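# Slide the long board through the wall slot onto bearers

## Task

Bring the long board through the slot in the grey panel wall, with no part of it going over the top of the wall or around either end. Set it flat on top of the two wooden bearers beyond the wall, crossing each bearer rather than running along it. The bearers must be the only things supporting it: it may not touch the table, the wall or any offcut. Both bearers and all offcuts must end up resting on the table top. Everything must stay in place without the robot, the robot must hold no other loose object, and both grippers must release and move away at the end.

## Robot and tools

Robot: two xArm6 arms with parallel grippers, named left_arm and right_arm. The names do not refer to sides of any camera image. The left_arm base is at (-0.020, +0.277, 0) m and the right_arm base at (+0.010, -0.431, 0) m, both nearly unrotated about z.

Scene frame: the origin is on the table top midway between the arms. +x points out across the table, +y points toward left_arm, and +z points up. Distances are in metres and angles in radians.

execute_actions takes "actions", a list holding one item or none, plus an optional "pictures" boolean.
- An empty list sends nothing new. It returns the current state with camera images.
- A move is {"rows": [...], "steps": n}, with n from 7 to 15 (15 if omitted). Each step lasts 1/30 s. Every row feeds one step, and the final row is reused for any remaining steps.
- A wait is {"steps": n} with n up to 300. It sends no command and returns once n steps have passed since the previous result. Your reply time counts toward those steps.
- A refused call moves nothing.

Each row is one flat list of 14 numbers covering both arms, even if only one arm moves. The first 7 are for left_arm: waist, shoulder, elbow, forearm roll, wrist pitch, wrist roll, then gripper opening. The next 7 are the same for right_arm. The six joint values are absolute target angles in radians, in the same form that Joint positions prints, not offsets. Stated ranges:
- waist -6.283 to 6.283
- shoulder -2.059 to 2.094
- elbow -3.927 to 0.192
- forearm roll -6.283 to 6.283
- wrist pitch -1.693 to 3.142
- wrist roll -6.283 to 6.283

The true limits may differ from these by up to 0.010 rad. A call is refused if a target lies more than 0.010 rad outside a range and also beyond that joint's current angle. A target past the real end is clipped to the end, and the result then reports "joint sent to its limit", possibly for an earlier action. A missing message does not prove there is room left. Gripper opening is an absolute value in [-1, 1]: +1 fully open, -1 closed.

Motion limits: joint targets change at most 3.14 rad/s and take 0.16 s to reach that speed. All joints of one arm are slowed together so they arrive at the same time. Each step's target stays within 0.623 rad of the measured angle. If a step would move the gripper more than 70 mm from its measured spot, all of that arm's targets are pulled back toward the measured angles. Far targets therefore need several calls.

Timing: a result is taken 7 steps before its action ends, and those steps run while you reply. The simulation keeps going as you think, and the arms keep heading toward the last row sent. They stop once nearly still, including when blocked, or when a step is HELD. After that, only a new action makes them move or press further.

Result lines:
- State line: for each arm, end_effector_position (m), end_effector_quat_wxyz and velocities (m/s, rad/s), all in the scene frame. The reported position is the point between closed finger pads, about 2 cm behind the fingertips, and can be off at long reach.
- Joint positions and Joint velocities: per arm, six joints in column order, then the finger-pad gap in metres (0.084 when fully open).
- grip_measured: the measured opening on the command scale.
- Joint torques: total drive output, including offsets and noise. It is nonzero even with no contact.
- "joint command not followed": the clearance check changed or blocked some joint targets.
- HELD: steps on which your row was partly or fully not sent.
- MOTOR HOT: a motor has reached 65 °C.
- OVER-TEMPERATURE FAULT: at 80 °C that arm's brakes lock until its motors cool.
- TORQUE FAULT: contact torque reached a joint's load limit, in N m: 47.5, 47.5, 28.5, 28.5, 19, 19 in column order, counting held weight. The arm backs that joint off slightly, stays still for 10 s and drops the rest of the call.

Gripper: the fingers point along the gripper's +z axis and close along its y axis. When closing, the fingertips move about 10 mm further along +z. To hold something, keep commanding an opening clearly below grip_measured; the lower the command, the firmer the grip, up to about 24 N per pad for parts up to roughly 6 cm wide. A fast close can squeeze harder. Commanding grip_measured itself gives only a light hold, and wide parts may slip.

Cameras: cam_head_left, cam_head_right, cam_high, cam_low, cam_left_wrist and cam_right_wrist, each 896x504. Calibration (K, distortion, T_world_to_cam) is provided. Fixed cameras may be off by a few degrees and millimetres. Wrist camera poses are computed from joint readings.

zoom_image takes "camera" (one of the names above) and "region" [x0, y0, x1, y1] in that image's pixels, origin at the top-left, at most 504x504. It returns a closer view of the latest image.

read_manual with section "licences" returns licence texts only.

finished_scene takes "scene", the current scene number. It ends that scene permanently, reports whether the task succeeded and loads the next task. A reply with no tool call ends everything.

Avoid:
- letting the arms collide or press hard on each other, which can end the scene
- dropping the board, slips, slams and hard shoves
- knocking any item off the table
- tipping the bearers or offcuts off the table top
- guiding the board over or around the wall instead of through the slot
- long heavy holds that overheat motors

Brief outside pushes on loose objects can occur. Open both grippers and retreat before finishing.

Each tool is called after ">>>" by a JSON object that holds its "api" and its "payload", one argument or row to a line.

## Session

>>> {"api": "execute_actions", "payload": {
  "actions": []
}}

Scene clock: 0.00 s of 4900.00 s.
left_arm: end_effector_position=(+0.3969, +0.4571, +0.1231) grip_measured=+1.00 end_effector_quat_wxyz=(+0.123, +0.214, +0.959, +0.138) end_effector_velocity=(+0.000, +0.000, +0.000) end_effector_angular_velocity=(+0.001, -0.001, -0.001) | right_arm: end_effector_position=(+0.2783, -0.7537, +0.2982) grip_measured=+1.00 end_effector_quat_wxyz=(+0.036, -0.483, +0.874, +0.040) end_effector_velocity=(-0.000, -0.000, +0.001) end_effector_angular_velocity=(-0.001, -0.001, -0.001)
Joint positions: left_arm=[ 0.403 -0.102 -0.558  0.263  0.306 -2.534  0.084] | right_arm=[-1.042 -0.153 -1.188  0.084  1.411  1.191  0.084]
Joint velocities: left_arm=[ 0.    -0.001  0.     0.    -0.001  0.001 -0.   ] | right_arm=[-0.    -0.002 -0.    -0.     0.     0.001  0.   ]
Joint torques (N m, as the arm reports them, + toward a larger angle): no reading

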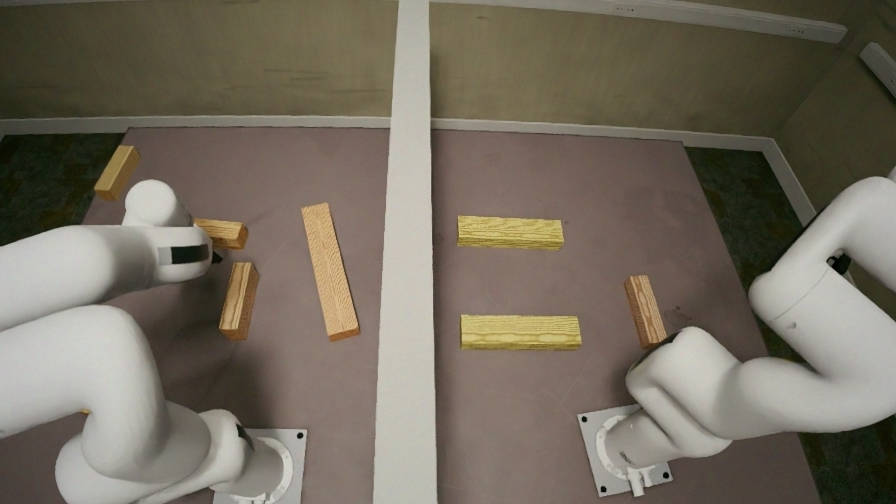

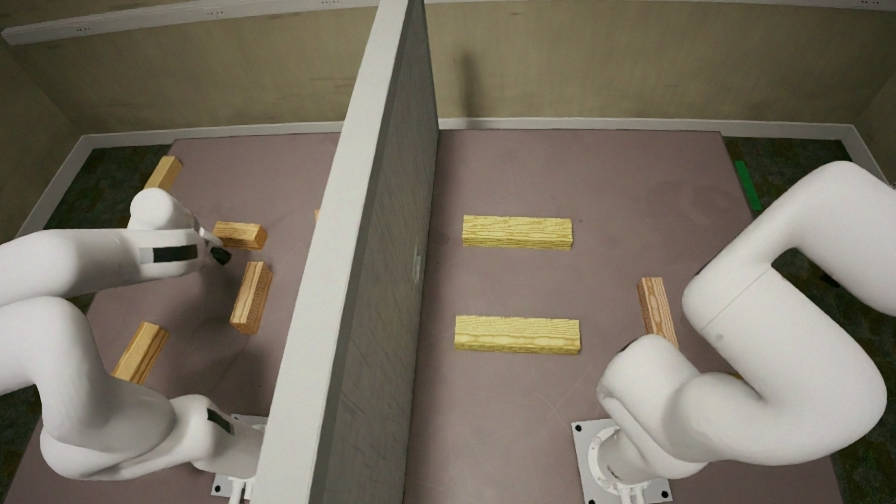

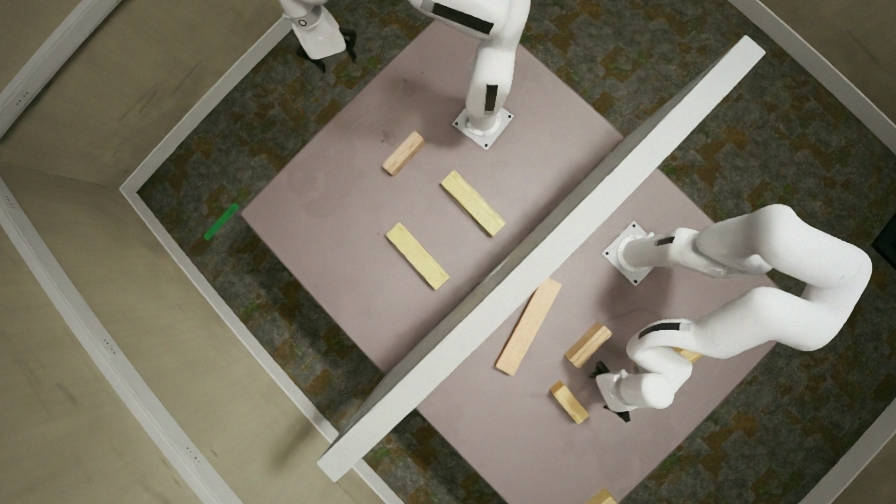

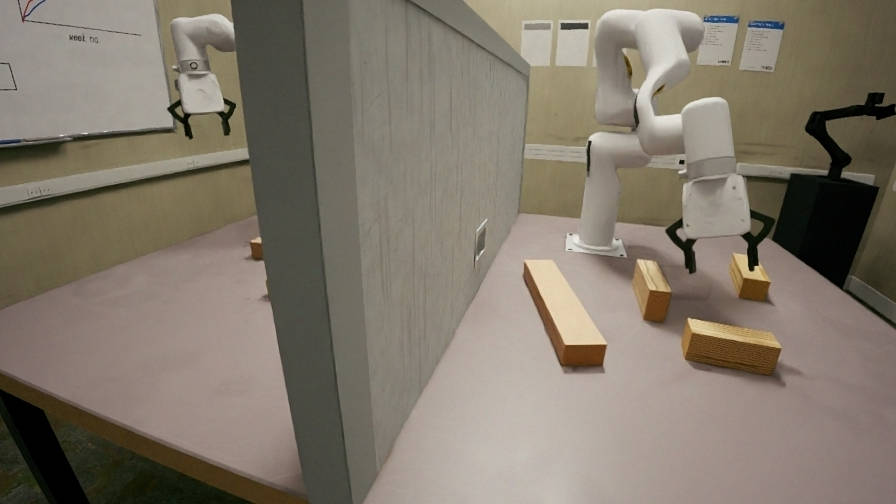

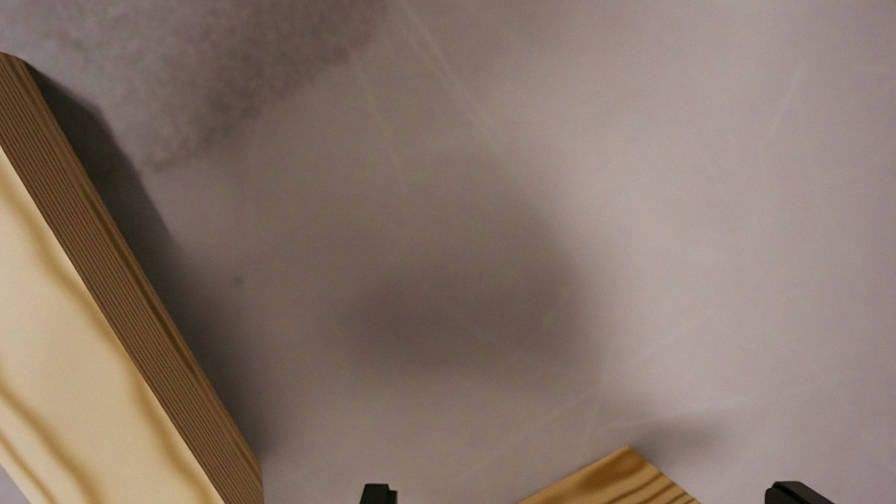

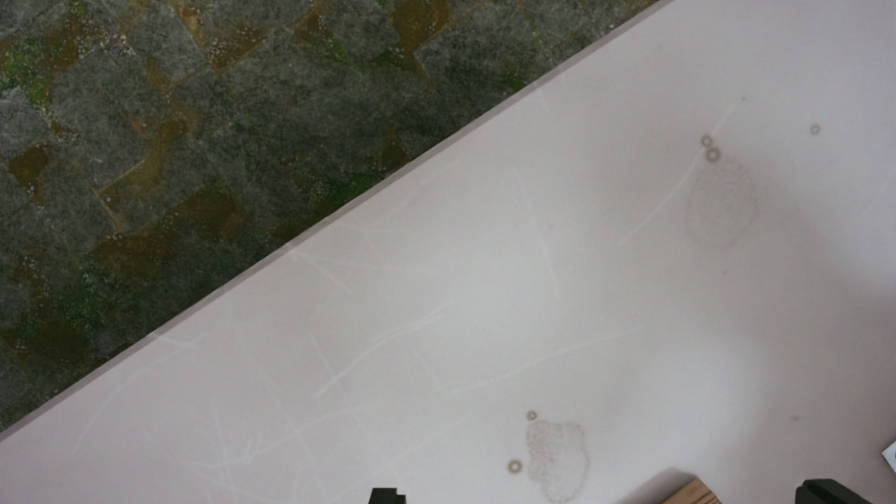

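>>> {"api": "zoom_image", "payload": {
  "camera": "cam_low",
  "region": [400, 180, 640, 380]
}}

>>> {"api": "zoom_image", "payload": {
  "camera": "cam_head_right",
  "region": [340, 180, 600, 370]
}}

>>> {"api": "zoom_image", "payload": {
  "camera": "cam_head_left",
  "region": [180, 180, 440, 370]
}}

>>> {"api": "zoom_image", "payload": {
  "camera": "cam_high",
  "region": [360, 120, 640, 440]
}}

Region (400, 180, 640, 380) of cam_low's 896x504 image, scaled by 2.100, with more detail than that image has.

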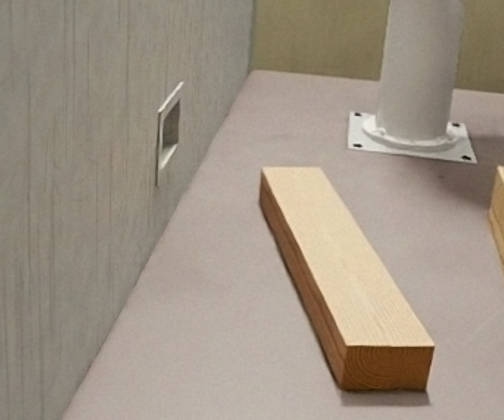

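Region (340, 180, 600, 370) of cam_head_right's 896x504 image, scaled by 1.938, with more detail than that image has; it fills the top 368 rows of this view, and the rest is white.

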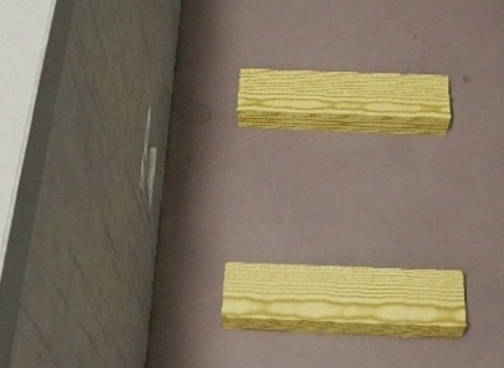

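Region (180, 180, 440, 370) of cam_head_left's 896x504 image, scaled by 1.938, with more detail than that image has; it fills the top 368 rows of this view, and the rest is white.

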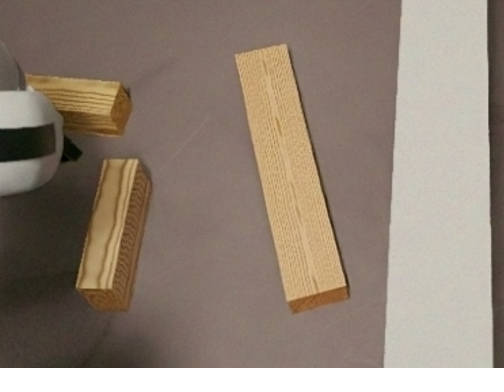

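Region (360, 120, 640, 440) of cam_high's 896x504 image, scaled by 1.575, with more detail than that image has; it fills the left 441 columns of this view, and the rest is white.

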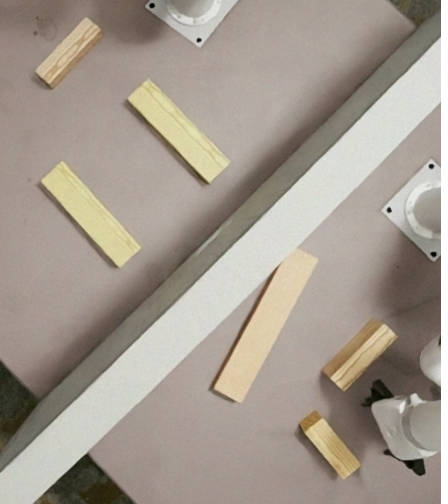

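>>> {"api": "zoom_image", "payload": {
  "camera": "cam_low",
  "region": [450, 205, 530, 285]
}}

>>> {"api": "zoom_image", "payload": {
  "camera": "cam_head_right",
  "region": [380, 220, 460, 300]
}}

>>> {"api": "zoom_image", "payload": {
  "camera": "cam_low",
  "region": [230, 200, 530, 504]
}}

Region (450, 205, 530, 285) of cam_low's 896x504 image, scaled by 6.300, with more detail than that image has.

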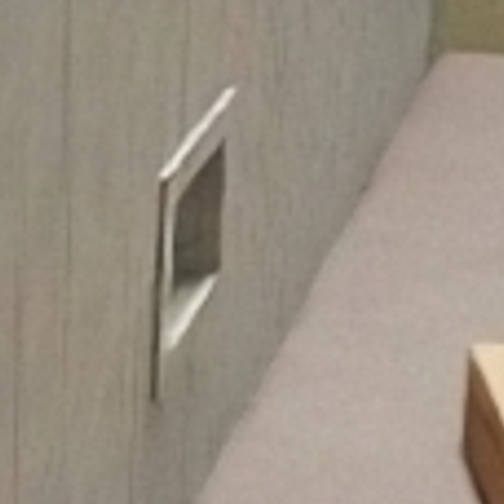

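Region (380, 220, 460, 300) of cam_head_right's 896x504 image, scaled by 6.300, with more detail than that image has.

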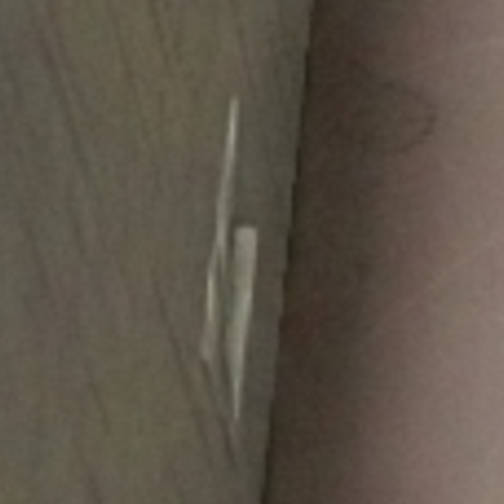

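Region (230, 200, 530, 504) of cam_low's 896x504 image, scaled by 1.658, with more detail than that image has; it fills the left 497 columns of this view, and the rest is white.

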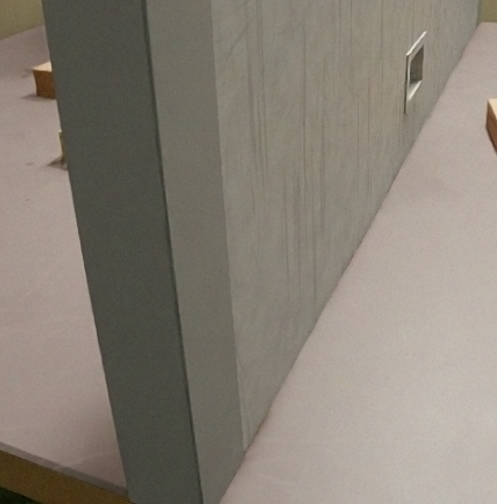

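>>> {"api": "execute_actions", "payload": {
  "actions": [
    {"rows": [[-0.151,0.126,-1.061,0,0.935,-0.447,1, -0.118,0.6435,-0.6435,-1.47,-1.57,3.14,1]], "steps": 15}
  ]
}}

>>> {"api": "execute_actions", "payload": {
  "actions": [
    {"steps": 40}
  ],
  "pictures": true
}}

Scene clock: 5.87 s of 4900.00 s.
left_arm: end_effector_position=(+0.4368, +0.3911, +0.1303) grip_measured=+1.00 end_effector_quat_wxyz=(+0.077, +0.363, +0.923, +0.105) end_effector_velocity=(+0.150, -0.359, +0.032) end_effector_angular_velocity=(+0.000, +0.657, -1.629) | right_arm: end_effector_position=(+0.2946, -0.7378, +0.2113) grip_measured=+1.00 end_effector_quat_wxyz=(-0.039, -0.495, +0.865, +0.079) end_effector_velocity=(+0.079, +0.094, -0.378) end_effector_angular_velocity=(-0.160, +0.718, +0.297)
Joint positions: left_arm=[ 0.221 -0.027 -0.725  0.176  0.512 -2.313  0.084] | right_arm=[-0.92  -0.03  -1.085 -0.039  1.288  1.315  0.084]
Joint velocities: left_arm=[-0.858  0.352 -0.771 -0.406  0.971  1.225 -0.   ] | right_arm=[ 0.598  0.584  0.421 -0.597 -0.599  0.594  0.   ]
Joint torques (N m, as the arm reports them, + toward a larger angle): left_arm=[  2.73 -24.56 -10.19   1.24  -1.41  -0.04] | right_arm=[ -1.48 -26.43 -15.33  -0.73  -2.19   0.1 ]
Steps of this call (steps 1 to 90: nothing new was sent; then 2.60 s passed at rest; steps 91 to 98: the first 8 steps of this action). Readings (joint positions):
91: left_arm=[0.403 -0.102 -0.558 0.262 0.307 -2.533] | right_arm=[-1.042 -0.152 -1.188 0.084 1.410 1.192]
92: left_arm=[0.399 -0.100 -0.562 0.260 0.314 -2.527] | right_arm=[-1.037 -0.149 -1.185 0.077 1.404 1.198]
94: left_arm=[0.354 -0.081 -0.602 0.237 0.369 -2.473] | right_arm=[-1.001 -0.116 -1.159 0.040 1.365 1.236]
98: the state above

Scene clock: 16.50 s of 4900.00 s.
left_arm: end_effector_position=(+0.4610, +0.2051, +0.1500) grip_measured=+1.00 end_effector_quat_wxyz=(+0.000, +0.989, +0.148, -0.000) end_effector_velocity=(-0.001, +0.000, -0.001) end_effector_angular_velocity=(+0.000, +0.003, -0.000) | right_arm: end_effector_position=(+0.3671, -0.6503, +0.0412) grip_measured=+1.00 end_effector_quat_wxyz=(-0.198, -0.615, +0.763, -0.017) end_effector_velocity=(+0.001, -0.000, +0.001) end_effector_angular_velocity=(-0.001, -0.002, -0.001)
Joint positions: left_arm=[-0.151  0.126 -1.061  0.     0.935 -0.447  0.084] | right_arm=[-0.511  0.255 -0.87  -0.495  0.849  1.767  0.084]
Joint velocities: left_arm=[ 0.     0.001  0.    -0.     0.002  0.001 -0.   ] | right_arm=[-0.    -0.    -0.001  0.     0.     0.001 -0.   ]
Joint torques (N m, as the arm reports them, + toward a larger angle): left_arm=[  1.11 -30.19 -12.06   1.17  -1.14  -0.21] | right_arm=[ -1.12 -29.31 -12.75  -0.84  -1.89   0.25]
TORQUE FAULT: the external load on joint 2 (shoulder) of the right arm reached its load limit, and that arm stopped for 10 seconds. A torque fault stops only its own arm. That arm's remaining commands of this call were not run. Joint 2 (shoulder) of that arm moved back by up to 3 degrees. That arm holds there, with its grip as last carried out, and accepts commands again: back off and push less far. That arm stops again, at the same cost, whenever a joint's load reaches its limit.
Kept back: nothing.
The stop of the right arm began at step 19 of this call (marked STOPPED below). From that step on that arm followed nothing that you had sent. Nothing is kept back now, and the robot has no last target.
Steps of this call (steps 1 to 7: the last 7 steps of your previous action; steps 8 to 40: the robot went on to your last target; steps 41 to 319: the stop continued). Readings (joint positions):
1: left_arm=[0.193 -0.016 -0.750 0.163 0.544 -2.271] | right_arm=[-0.900 -0.011 -1.071 -0.059 1.267 1.335]
2: left_arm=[0.165 -0.004 -0.775 0.150 0.575 -2.227] | right_arm=[-0.879 0.010 -1.057 -0.080 1.247 1.355]
4: left_arm=[0.112 0.018 -0.823 0.125 0.636 -2.132] | right_arm=[-0.837 0.053 -1.027 -0.122 1.205 1.397]
8: left_arm=[0.015 0.058 -0.911 0.079 0.746 -1.905] | right_arm=[-0.748 0.137 -0.972 -0.211 1.116 1.486]
19: left_arm=[-0.143 0.122 -1.053 0.004 0.925 -0.937] | right_arm=[-0.506 0.302 -0.877 -0.500 0.847 1.770] STOPPED (the right arm)
319: the state above
camera_calibration (this result's frames):
cam_left_wrist: T_world_to_cam=[[0.297408, -0.954725, 0.00700689, 0.0927923], [-0.954748, -0.297382, 0.00456408, 0.572299], [-0.00227372, -0.00804721, -0.999965, 0.284931], [0, 0, 0, 1]] pos_world=[0.519452, 0.261075, 0.281659]
cam_right_wrist: T_world_to_cam=[[-0.945661, 0.251078, 0.206605, 0.536205], [0.177883, 0.931371, -0.317658, 0.619277], [-0.272182, -0.263645, -0.925423, 0.0939203], [0, 0, 0, 1]] pos_world=[0.422473, -0.686644, 0.172851]

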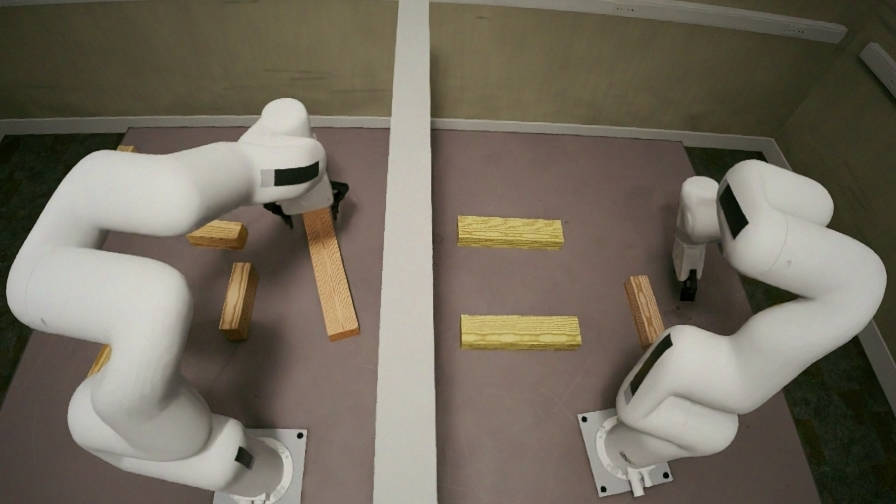

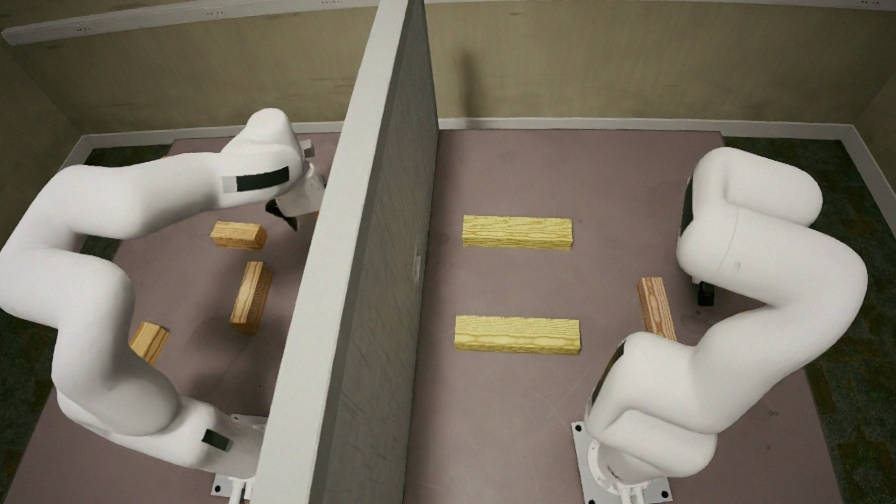

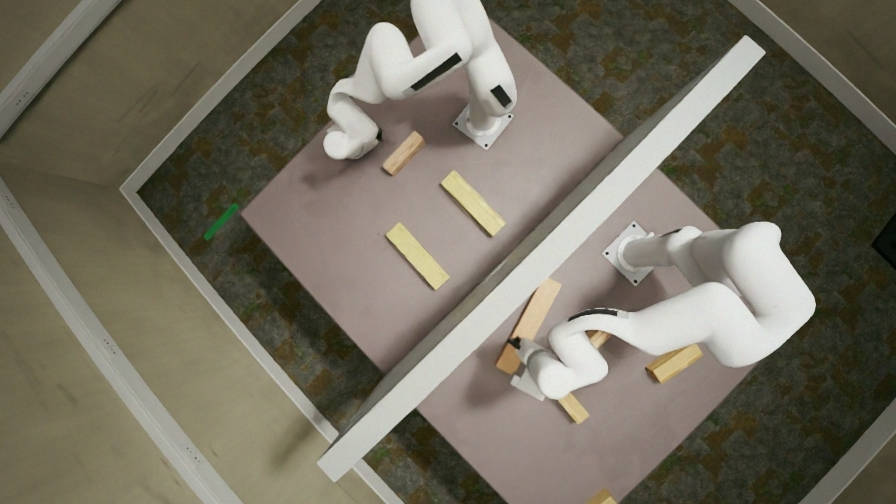

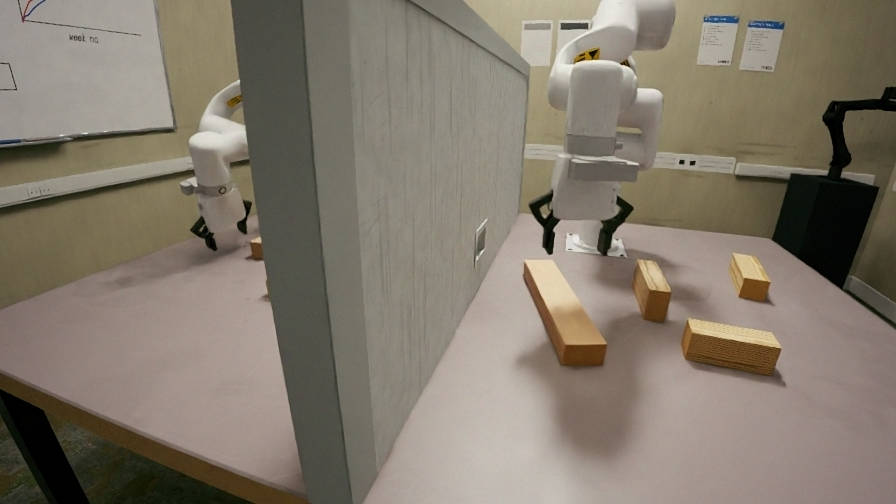

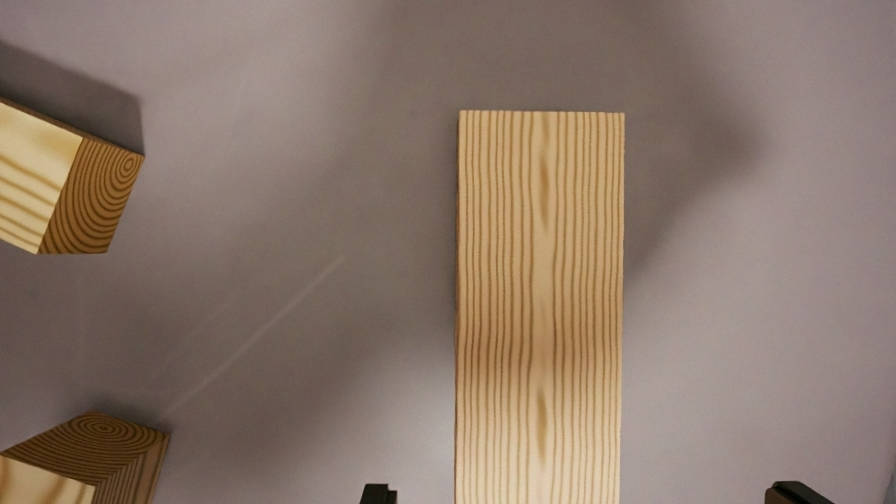

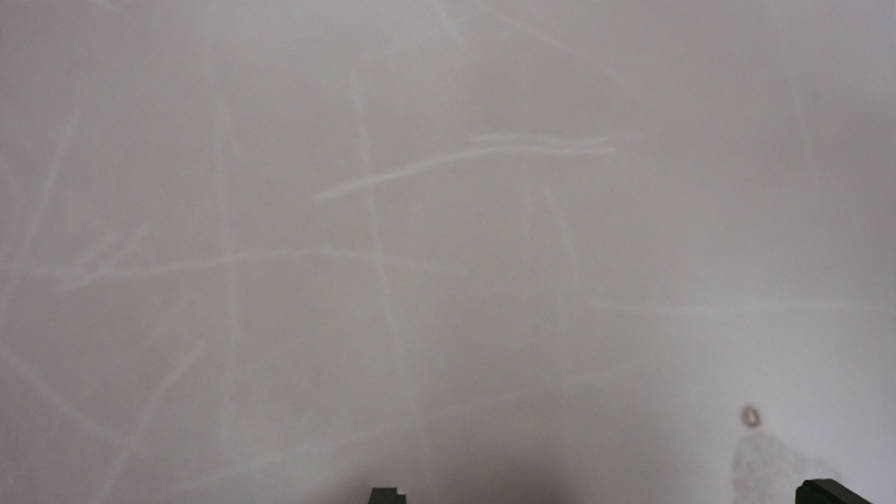

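>>> {"api": "execute_actions", "payload": {
  "actions": [
    {"rows": [[-0.133,0.278,-1.073,0,0.795,-0.430,1, -0.3,-0.2,-0.87,-0.9,0.5,2.3,1]], "steps": 15}
  ]
}}

>>> {"api": "execute_actions", "payload": {
  "actions": [
    {"steps": 12}
  ]
}}

>>> {"api": "execute_actions", "payload": {
  "actions": [
    {"rows": [[-0.133,0.414,-1.046,0,0.632,-0.430,1, -0.118,-0.1,-0.8,-1.47,-1.57,3.14,1]], "steps": 15}
  ]
}}

>>> {"api": "execute_actions", "payload": {
  "actions": [
    {"steps": 40}
  ],
  "pictures": true
}}

Scene clock: 17.53 s of 4900.00 s.
left_arm: end_effector_position=(+0.4734, +0.2118, +0.0889) grip_measured=+1.00 end_effector_quat_wxyz=(-0.002, +0.989, +0.149, -0.008) end_effector_velocity=(-0.003, +0.012, -0.114) end_effector_angular_velocity=(+0.009, +0.067, -0.001) | right_arm: end_effector_position=(+0.4339, -0.6464, +0.1094) grip_measured=+1.00 end_effector_quat_wxyz=(-0.141, -0.609, +0.766, -0.150) end_effector_velocity=(+0.281, +0.064, +0.341) end_effector_angular_velocity=(-0.527, -1.197, +0.218)
Joint positions: left_arm=[-0.134  0.271 -1.064  0.     0.81  -0.432  0.084] | right_arm=[-0.449  0.12  -0.872 -0.615  0.745  1.925  0.084]
Joint velocities: left_arm=[ 0.024  0.236  0.027  0.    -0.196  0.025  0.   ] | right_arm=[ 0.296 -0.636  0.02  -0.568 -0.484  0.747 -0.   ]
Joint torques (N m, as the arm reports them, + toward a larger angle): left_arm=[ -0.26 -48.75 -16.88   1.24  -1.77  -0.21] | right_arm=[ -1.97 -27.24 -13.37  -0.76  -2.19   0.15]
Steps of this call (steps 1 to 23: nothing new was sent; steps 24 to 31: the first 8 steps of this action). Readings (joint positions):
24: left_arm=[-0.151 0.126 -1.061 -0.000 0.935 -0.447] | right_arm=[-0.511 0.255 -0.870 -0.495 0.848 1.768]
25: left_arm=[-0.150 0.131 -1.062 -0.000 0.928 -0.446] | right_arm=[-0.509 0.251 -0.869 -0.500 0.845 1.775]
27: left_arm=[-0.145 0.176 -1.072 -0.000 0.882 -0.441] | right_arm=[-0.492 0.216 -0.864 -0.535 0.816 1.821]
31: the state above

Scene clock: 17.93 s of 4900.00 s.
left_arm: end_effector_position=(+0.4800, +0.2114, +0.0902) grip_measured=+1.00 end_effector_quat_wxyz=(+0.000, +0.989, +0.149, +0.000) end_effector_velocity=(-0.001, +0.000, -0.002) end_effector_angular_velocity=(+0.000, +0.003, +0.000) | right_arm: end_effector_position=(+0.5230, -0.5933, +0.2626) grip_measured=+1.00 end_effector_quat_wxyz=(+0.018, -0.581, +0.734, -0.351) end_effector_velocity=(+0.143, +0.189, +0.398) end_effector_angular_velocity=(-0.150, -1.189, +0.332)
Joint positions: left_arm=[-0.133  0.277 -1.073 -0.     0.795 -0.43   0.084] | right_arm=[-0.331 -0.132 -0.87  -0.839  0.552  2.22   0.084]
Joint velocities: left_arm=[ 0.001  0.003  0.001 -0.    -0.001  0.    -0.   ] | right_arm=[ 0.283 -0.609  0.002 -0.542 -0.465  0.709  0.   ]
Joint torques (N m, as the arm reports them, + toward a larger angle): left_arm=[  1.13 -32.73 -11.41   1.12  -1.31  -0.11] | right_arm=[ -1.11 -23.6  -15.89  -0.32  -2.38   0.28]
Kept back: nothing.
Steps of this call (steps 1 to 7: the last 7 steps of your previous action; steps 8 to 12: the robot went on to your last target). Readings (joint positions):
1: left_arm=[-0.133 0.276 -1.065 0.000 0.805 -0.431] | right_arm=[-0.439 0.099 -0.871 -0.634 0.729 1.950]
2: left_arm=[-0.133 0.277 -1.067 0.000 0.801 -0.431] | right_arm=[-0.429 0.077 -0.871 -0.653 0.713 1.975]
4: left_arm=[-0.133 0.276 -1.073 0.000 0.797 -0.430] | right_arm=[-0.409 0.035 -0.871 -0.691 0.680 2.025]
8: left_arm=[-0.133 0.276 -1.074 -0.000 0.795 -0.430] | right_arm=[-0.370 -0.050 -0.871 -0.766 0.616 2.123]
12: the state above

Scene clock: 18.20 s of 4900.00 s.
left_arm: end_effector_position=(+0.4735, +0.2122, +0.0233) grip_measured=+1.00 end_effector_quat_wxyz=(-0.003, +0.989, +0.149, -0.009) end_effector_velocity=(-0.044, +0.006, -0.133) end_effector_angular_velocity=(+0.013, +0.094, -0.001) | right_arm: end_effector_position=(+0.5661, -0.4992, +0.2873) grip_measured=+1.00 end_effector_quat_wxyz=(+0.159, -0.606, +0.672, -0.394) end_effector_velocity=(+0.110, +0.439, +0.025) end_effector_angular_velocity=(+0.659, -0.783, +0.900)
Joint positions: left_arm=[-0.133  0.408 -1.039  0.     0.65  -0.43   0.084] | right_arm=[-0.244 -0.143 -0.843 -1.086  0.284  2.503  0.084]
Joint velocities: left_arm=[-0.     0.235  0.098  0.    -0.239  0.     0.   ] | right_arm=[ 0.292  0.084  0.096 -0.884 -1.224  1.224  0.   ]
Joint torques (N m, as the arm reports them, + toward a larger angle): left_arm=[  1.27 -51.22 -16.94   1.12  -2.2   -0.25] | right_arm=[ -1.82 -26.47 -17.6    0.13  -2.82   0.14]
Steps of this call (steps 1 to 8: the first 8 steps of this action). Readings (joint positions):
1: left_arm=[-0.133 0.278 -1.073 -0.000 0.795 -0.430] | right_arm=[-0.322 -0.152 -0.870 -0.857 0.537 2.243]
2: left_arm=[-0.133 0.282 -1.073 -0.000 0.788 -0.430] | right_arm=[-0.313 -0.167 -0.871 -0.879 0.517 2.270]
4: left_arm=[-0.133 0.319 -1.071 -0.000 0.735 -0.430] | right_arm=[-0.290 -0.169 -0.869 -0.948 0.446 2.341]
8: the state above

Scene clock: 19.53 s of 4900.00 s.
left_arm: end_effector_position=(+0.4799, +0.2114, +0.0239) grip_measured=+1.00 end_effector_quat_wxyz=(+0.000, +0.989, +0.149, +0.000) end_effector_velocity=(-0.000, +0.000, +0.000) end_effector_angular_velocity=(+0.000, -0.000, +0.000) | right_arm: end_effector_position=(+0.3086, -0.1804, +0.4694) grip_measured=+1.00 end_effector_quat_wxyz=(+0.700, -0.634, +0.246, +0.218) end_effector_velocity=(-0.015, -0.005, +0.009) end_effector_angular_velocity=(+0.043, +0.003, +0.062)
Joint positions: left_arm=[-0.133  0.414 -1.046 -0.     0.632 -0.43   0.084] | right_arm=[-0.118 -0.1   -0.8   -1.47  -1.564  3.14   0.084]
Joint velocities: left_arm=[-0. -0.  0.  0.  0. -0. -0.] | right_arm=[ 0.002  0.003  0.    -0.004 -0.073  0.008 -0.   ]
Joint torques (N m, as the arm reports them, + toward a larger angle): left_arm=[  1.17 -34.21 -10.27   1.27  -1.16  -0.13] | right_arm=[ -1.43 -19.7  -12.78   0.55  -2.07   0.27]
Kept back: nothing.
Steps of this call (steps 1 to 7: the last 7 steps of your previous action; steps 8 to 40: the robot went on to your last target). Readings (joint positions):
1: left_arm=[-0.133 0.413 -1.038 0.000 0.644 -0.430] | right_arm=[-0.235 -0.140 -0.840 -1.114 0.243 2.545]
2: left_arm=[-0.133 0.414 -1.041 0.000 0.639 -0.430] | right_arm=[-0.226 -0.137 -0.838 -1.141 0.200 2.586]
4: left_arm=[-0.133 0.413 -1.047 -0.000 0.634 -0.430] | right_arm=[-0.210 -0.131 -0.832 -1.190 0.115 2.668]
8: left_arm=[-0.133 0.412 -1.048 -0.000 0.632 -0.430] | right_arm=[-0.183 -0.121 -0.822 -1.272 -0.067 2.807]
40: the state above
camera_calibration (this result's frames):
cam_left_wrist: T_world_to_cam=[[0.298363, -0.954427, 0.00700829, 0.0935657], [-0.95445, -0.298337, 0.00456154, 0.592899], [-0.00226283, -0.00805006, -0.999965, 0.158913], [0, 0, 0, 1]] pos_world=[0.538336, 0.267464, 0.155547]
cam_right_wrist: T_world_to_cam=[[-0.624292, 0.109678, -0.773454, 0.609747], [-0.778344, -0.00286818, 0.627832, 0.010873], [0.066641, 0.993963, 0.0871578, 0.245157], [0, 0, 0, 1]] pos_world=[0.372786, -0.310521, 0.443418]

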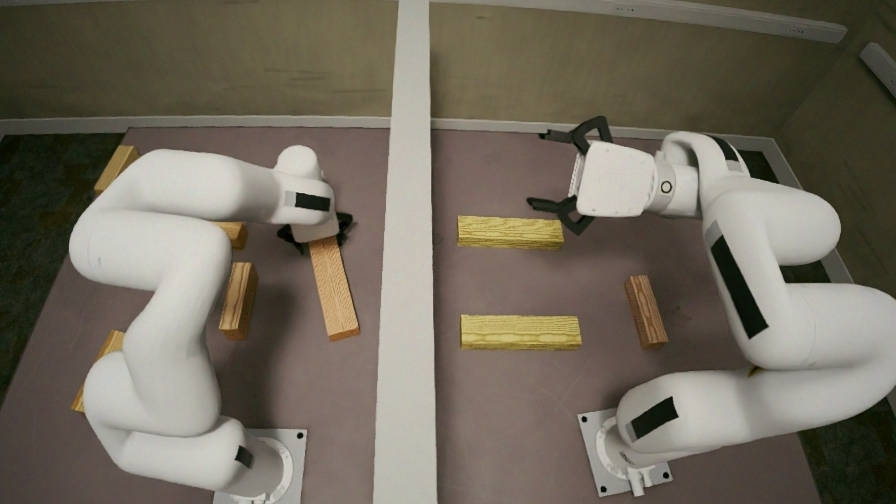

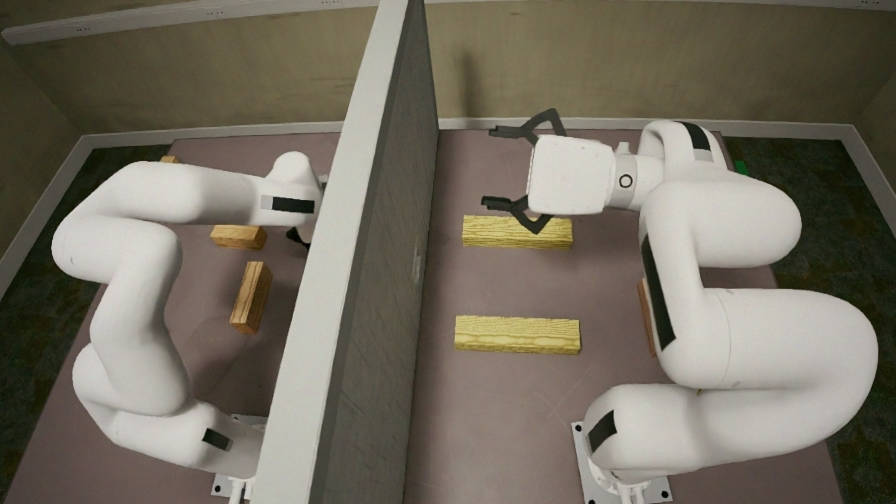

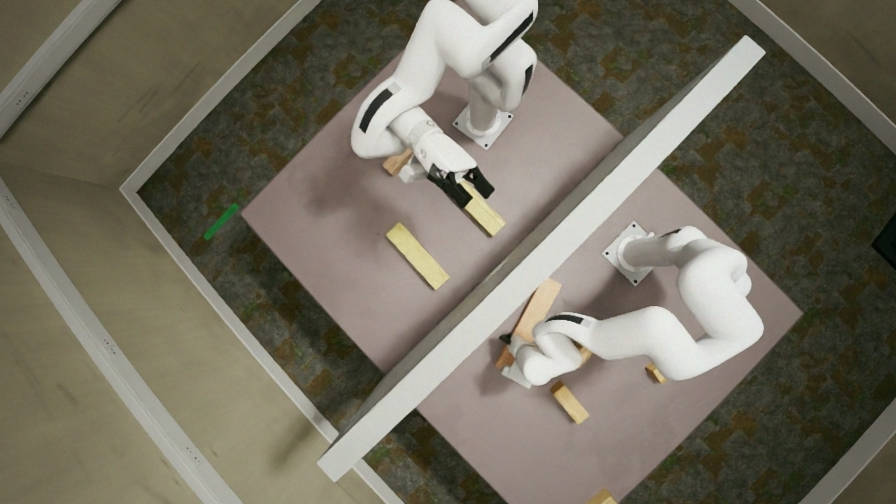

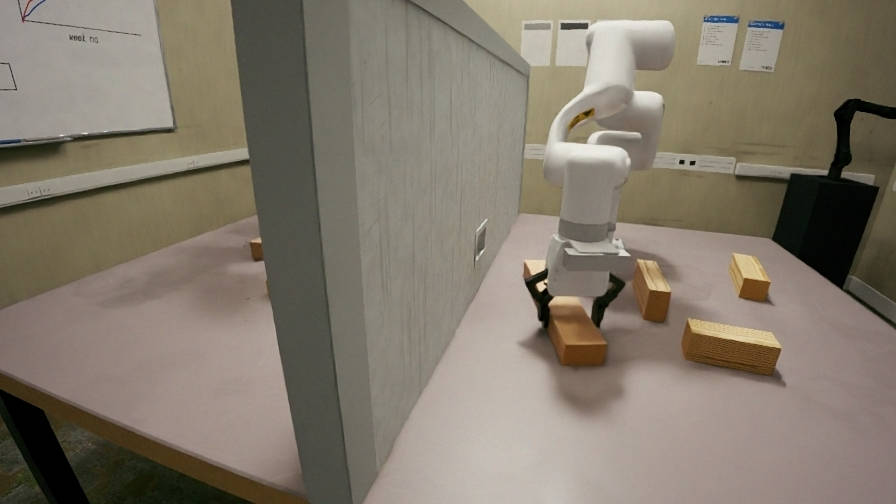

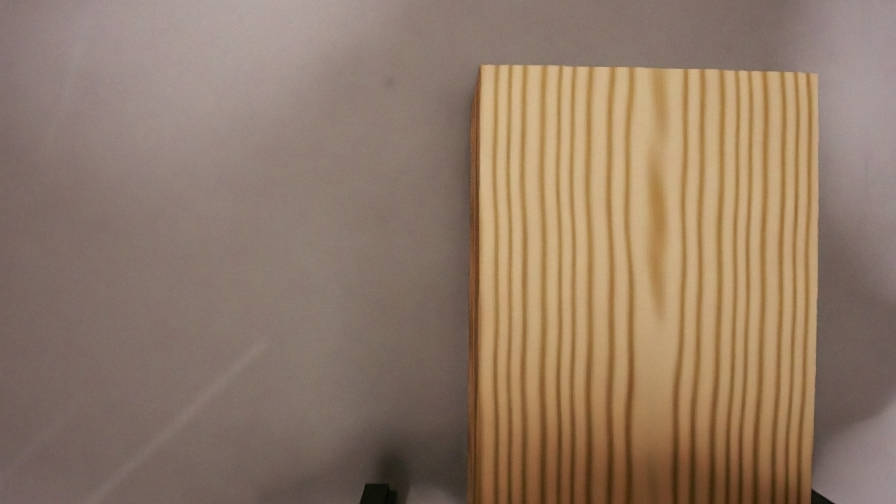

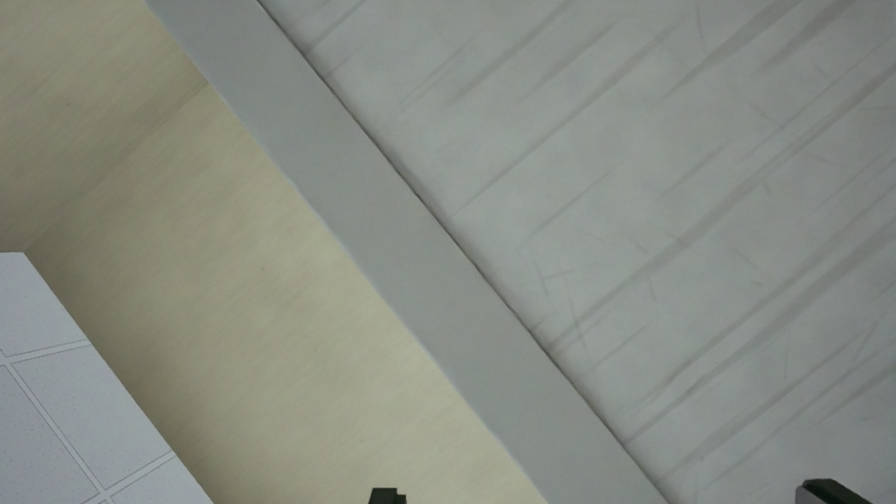

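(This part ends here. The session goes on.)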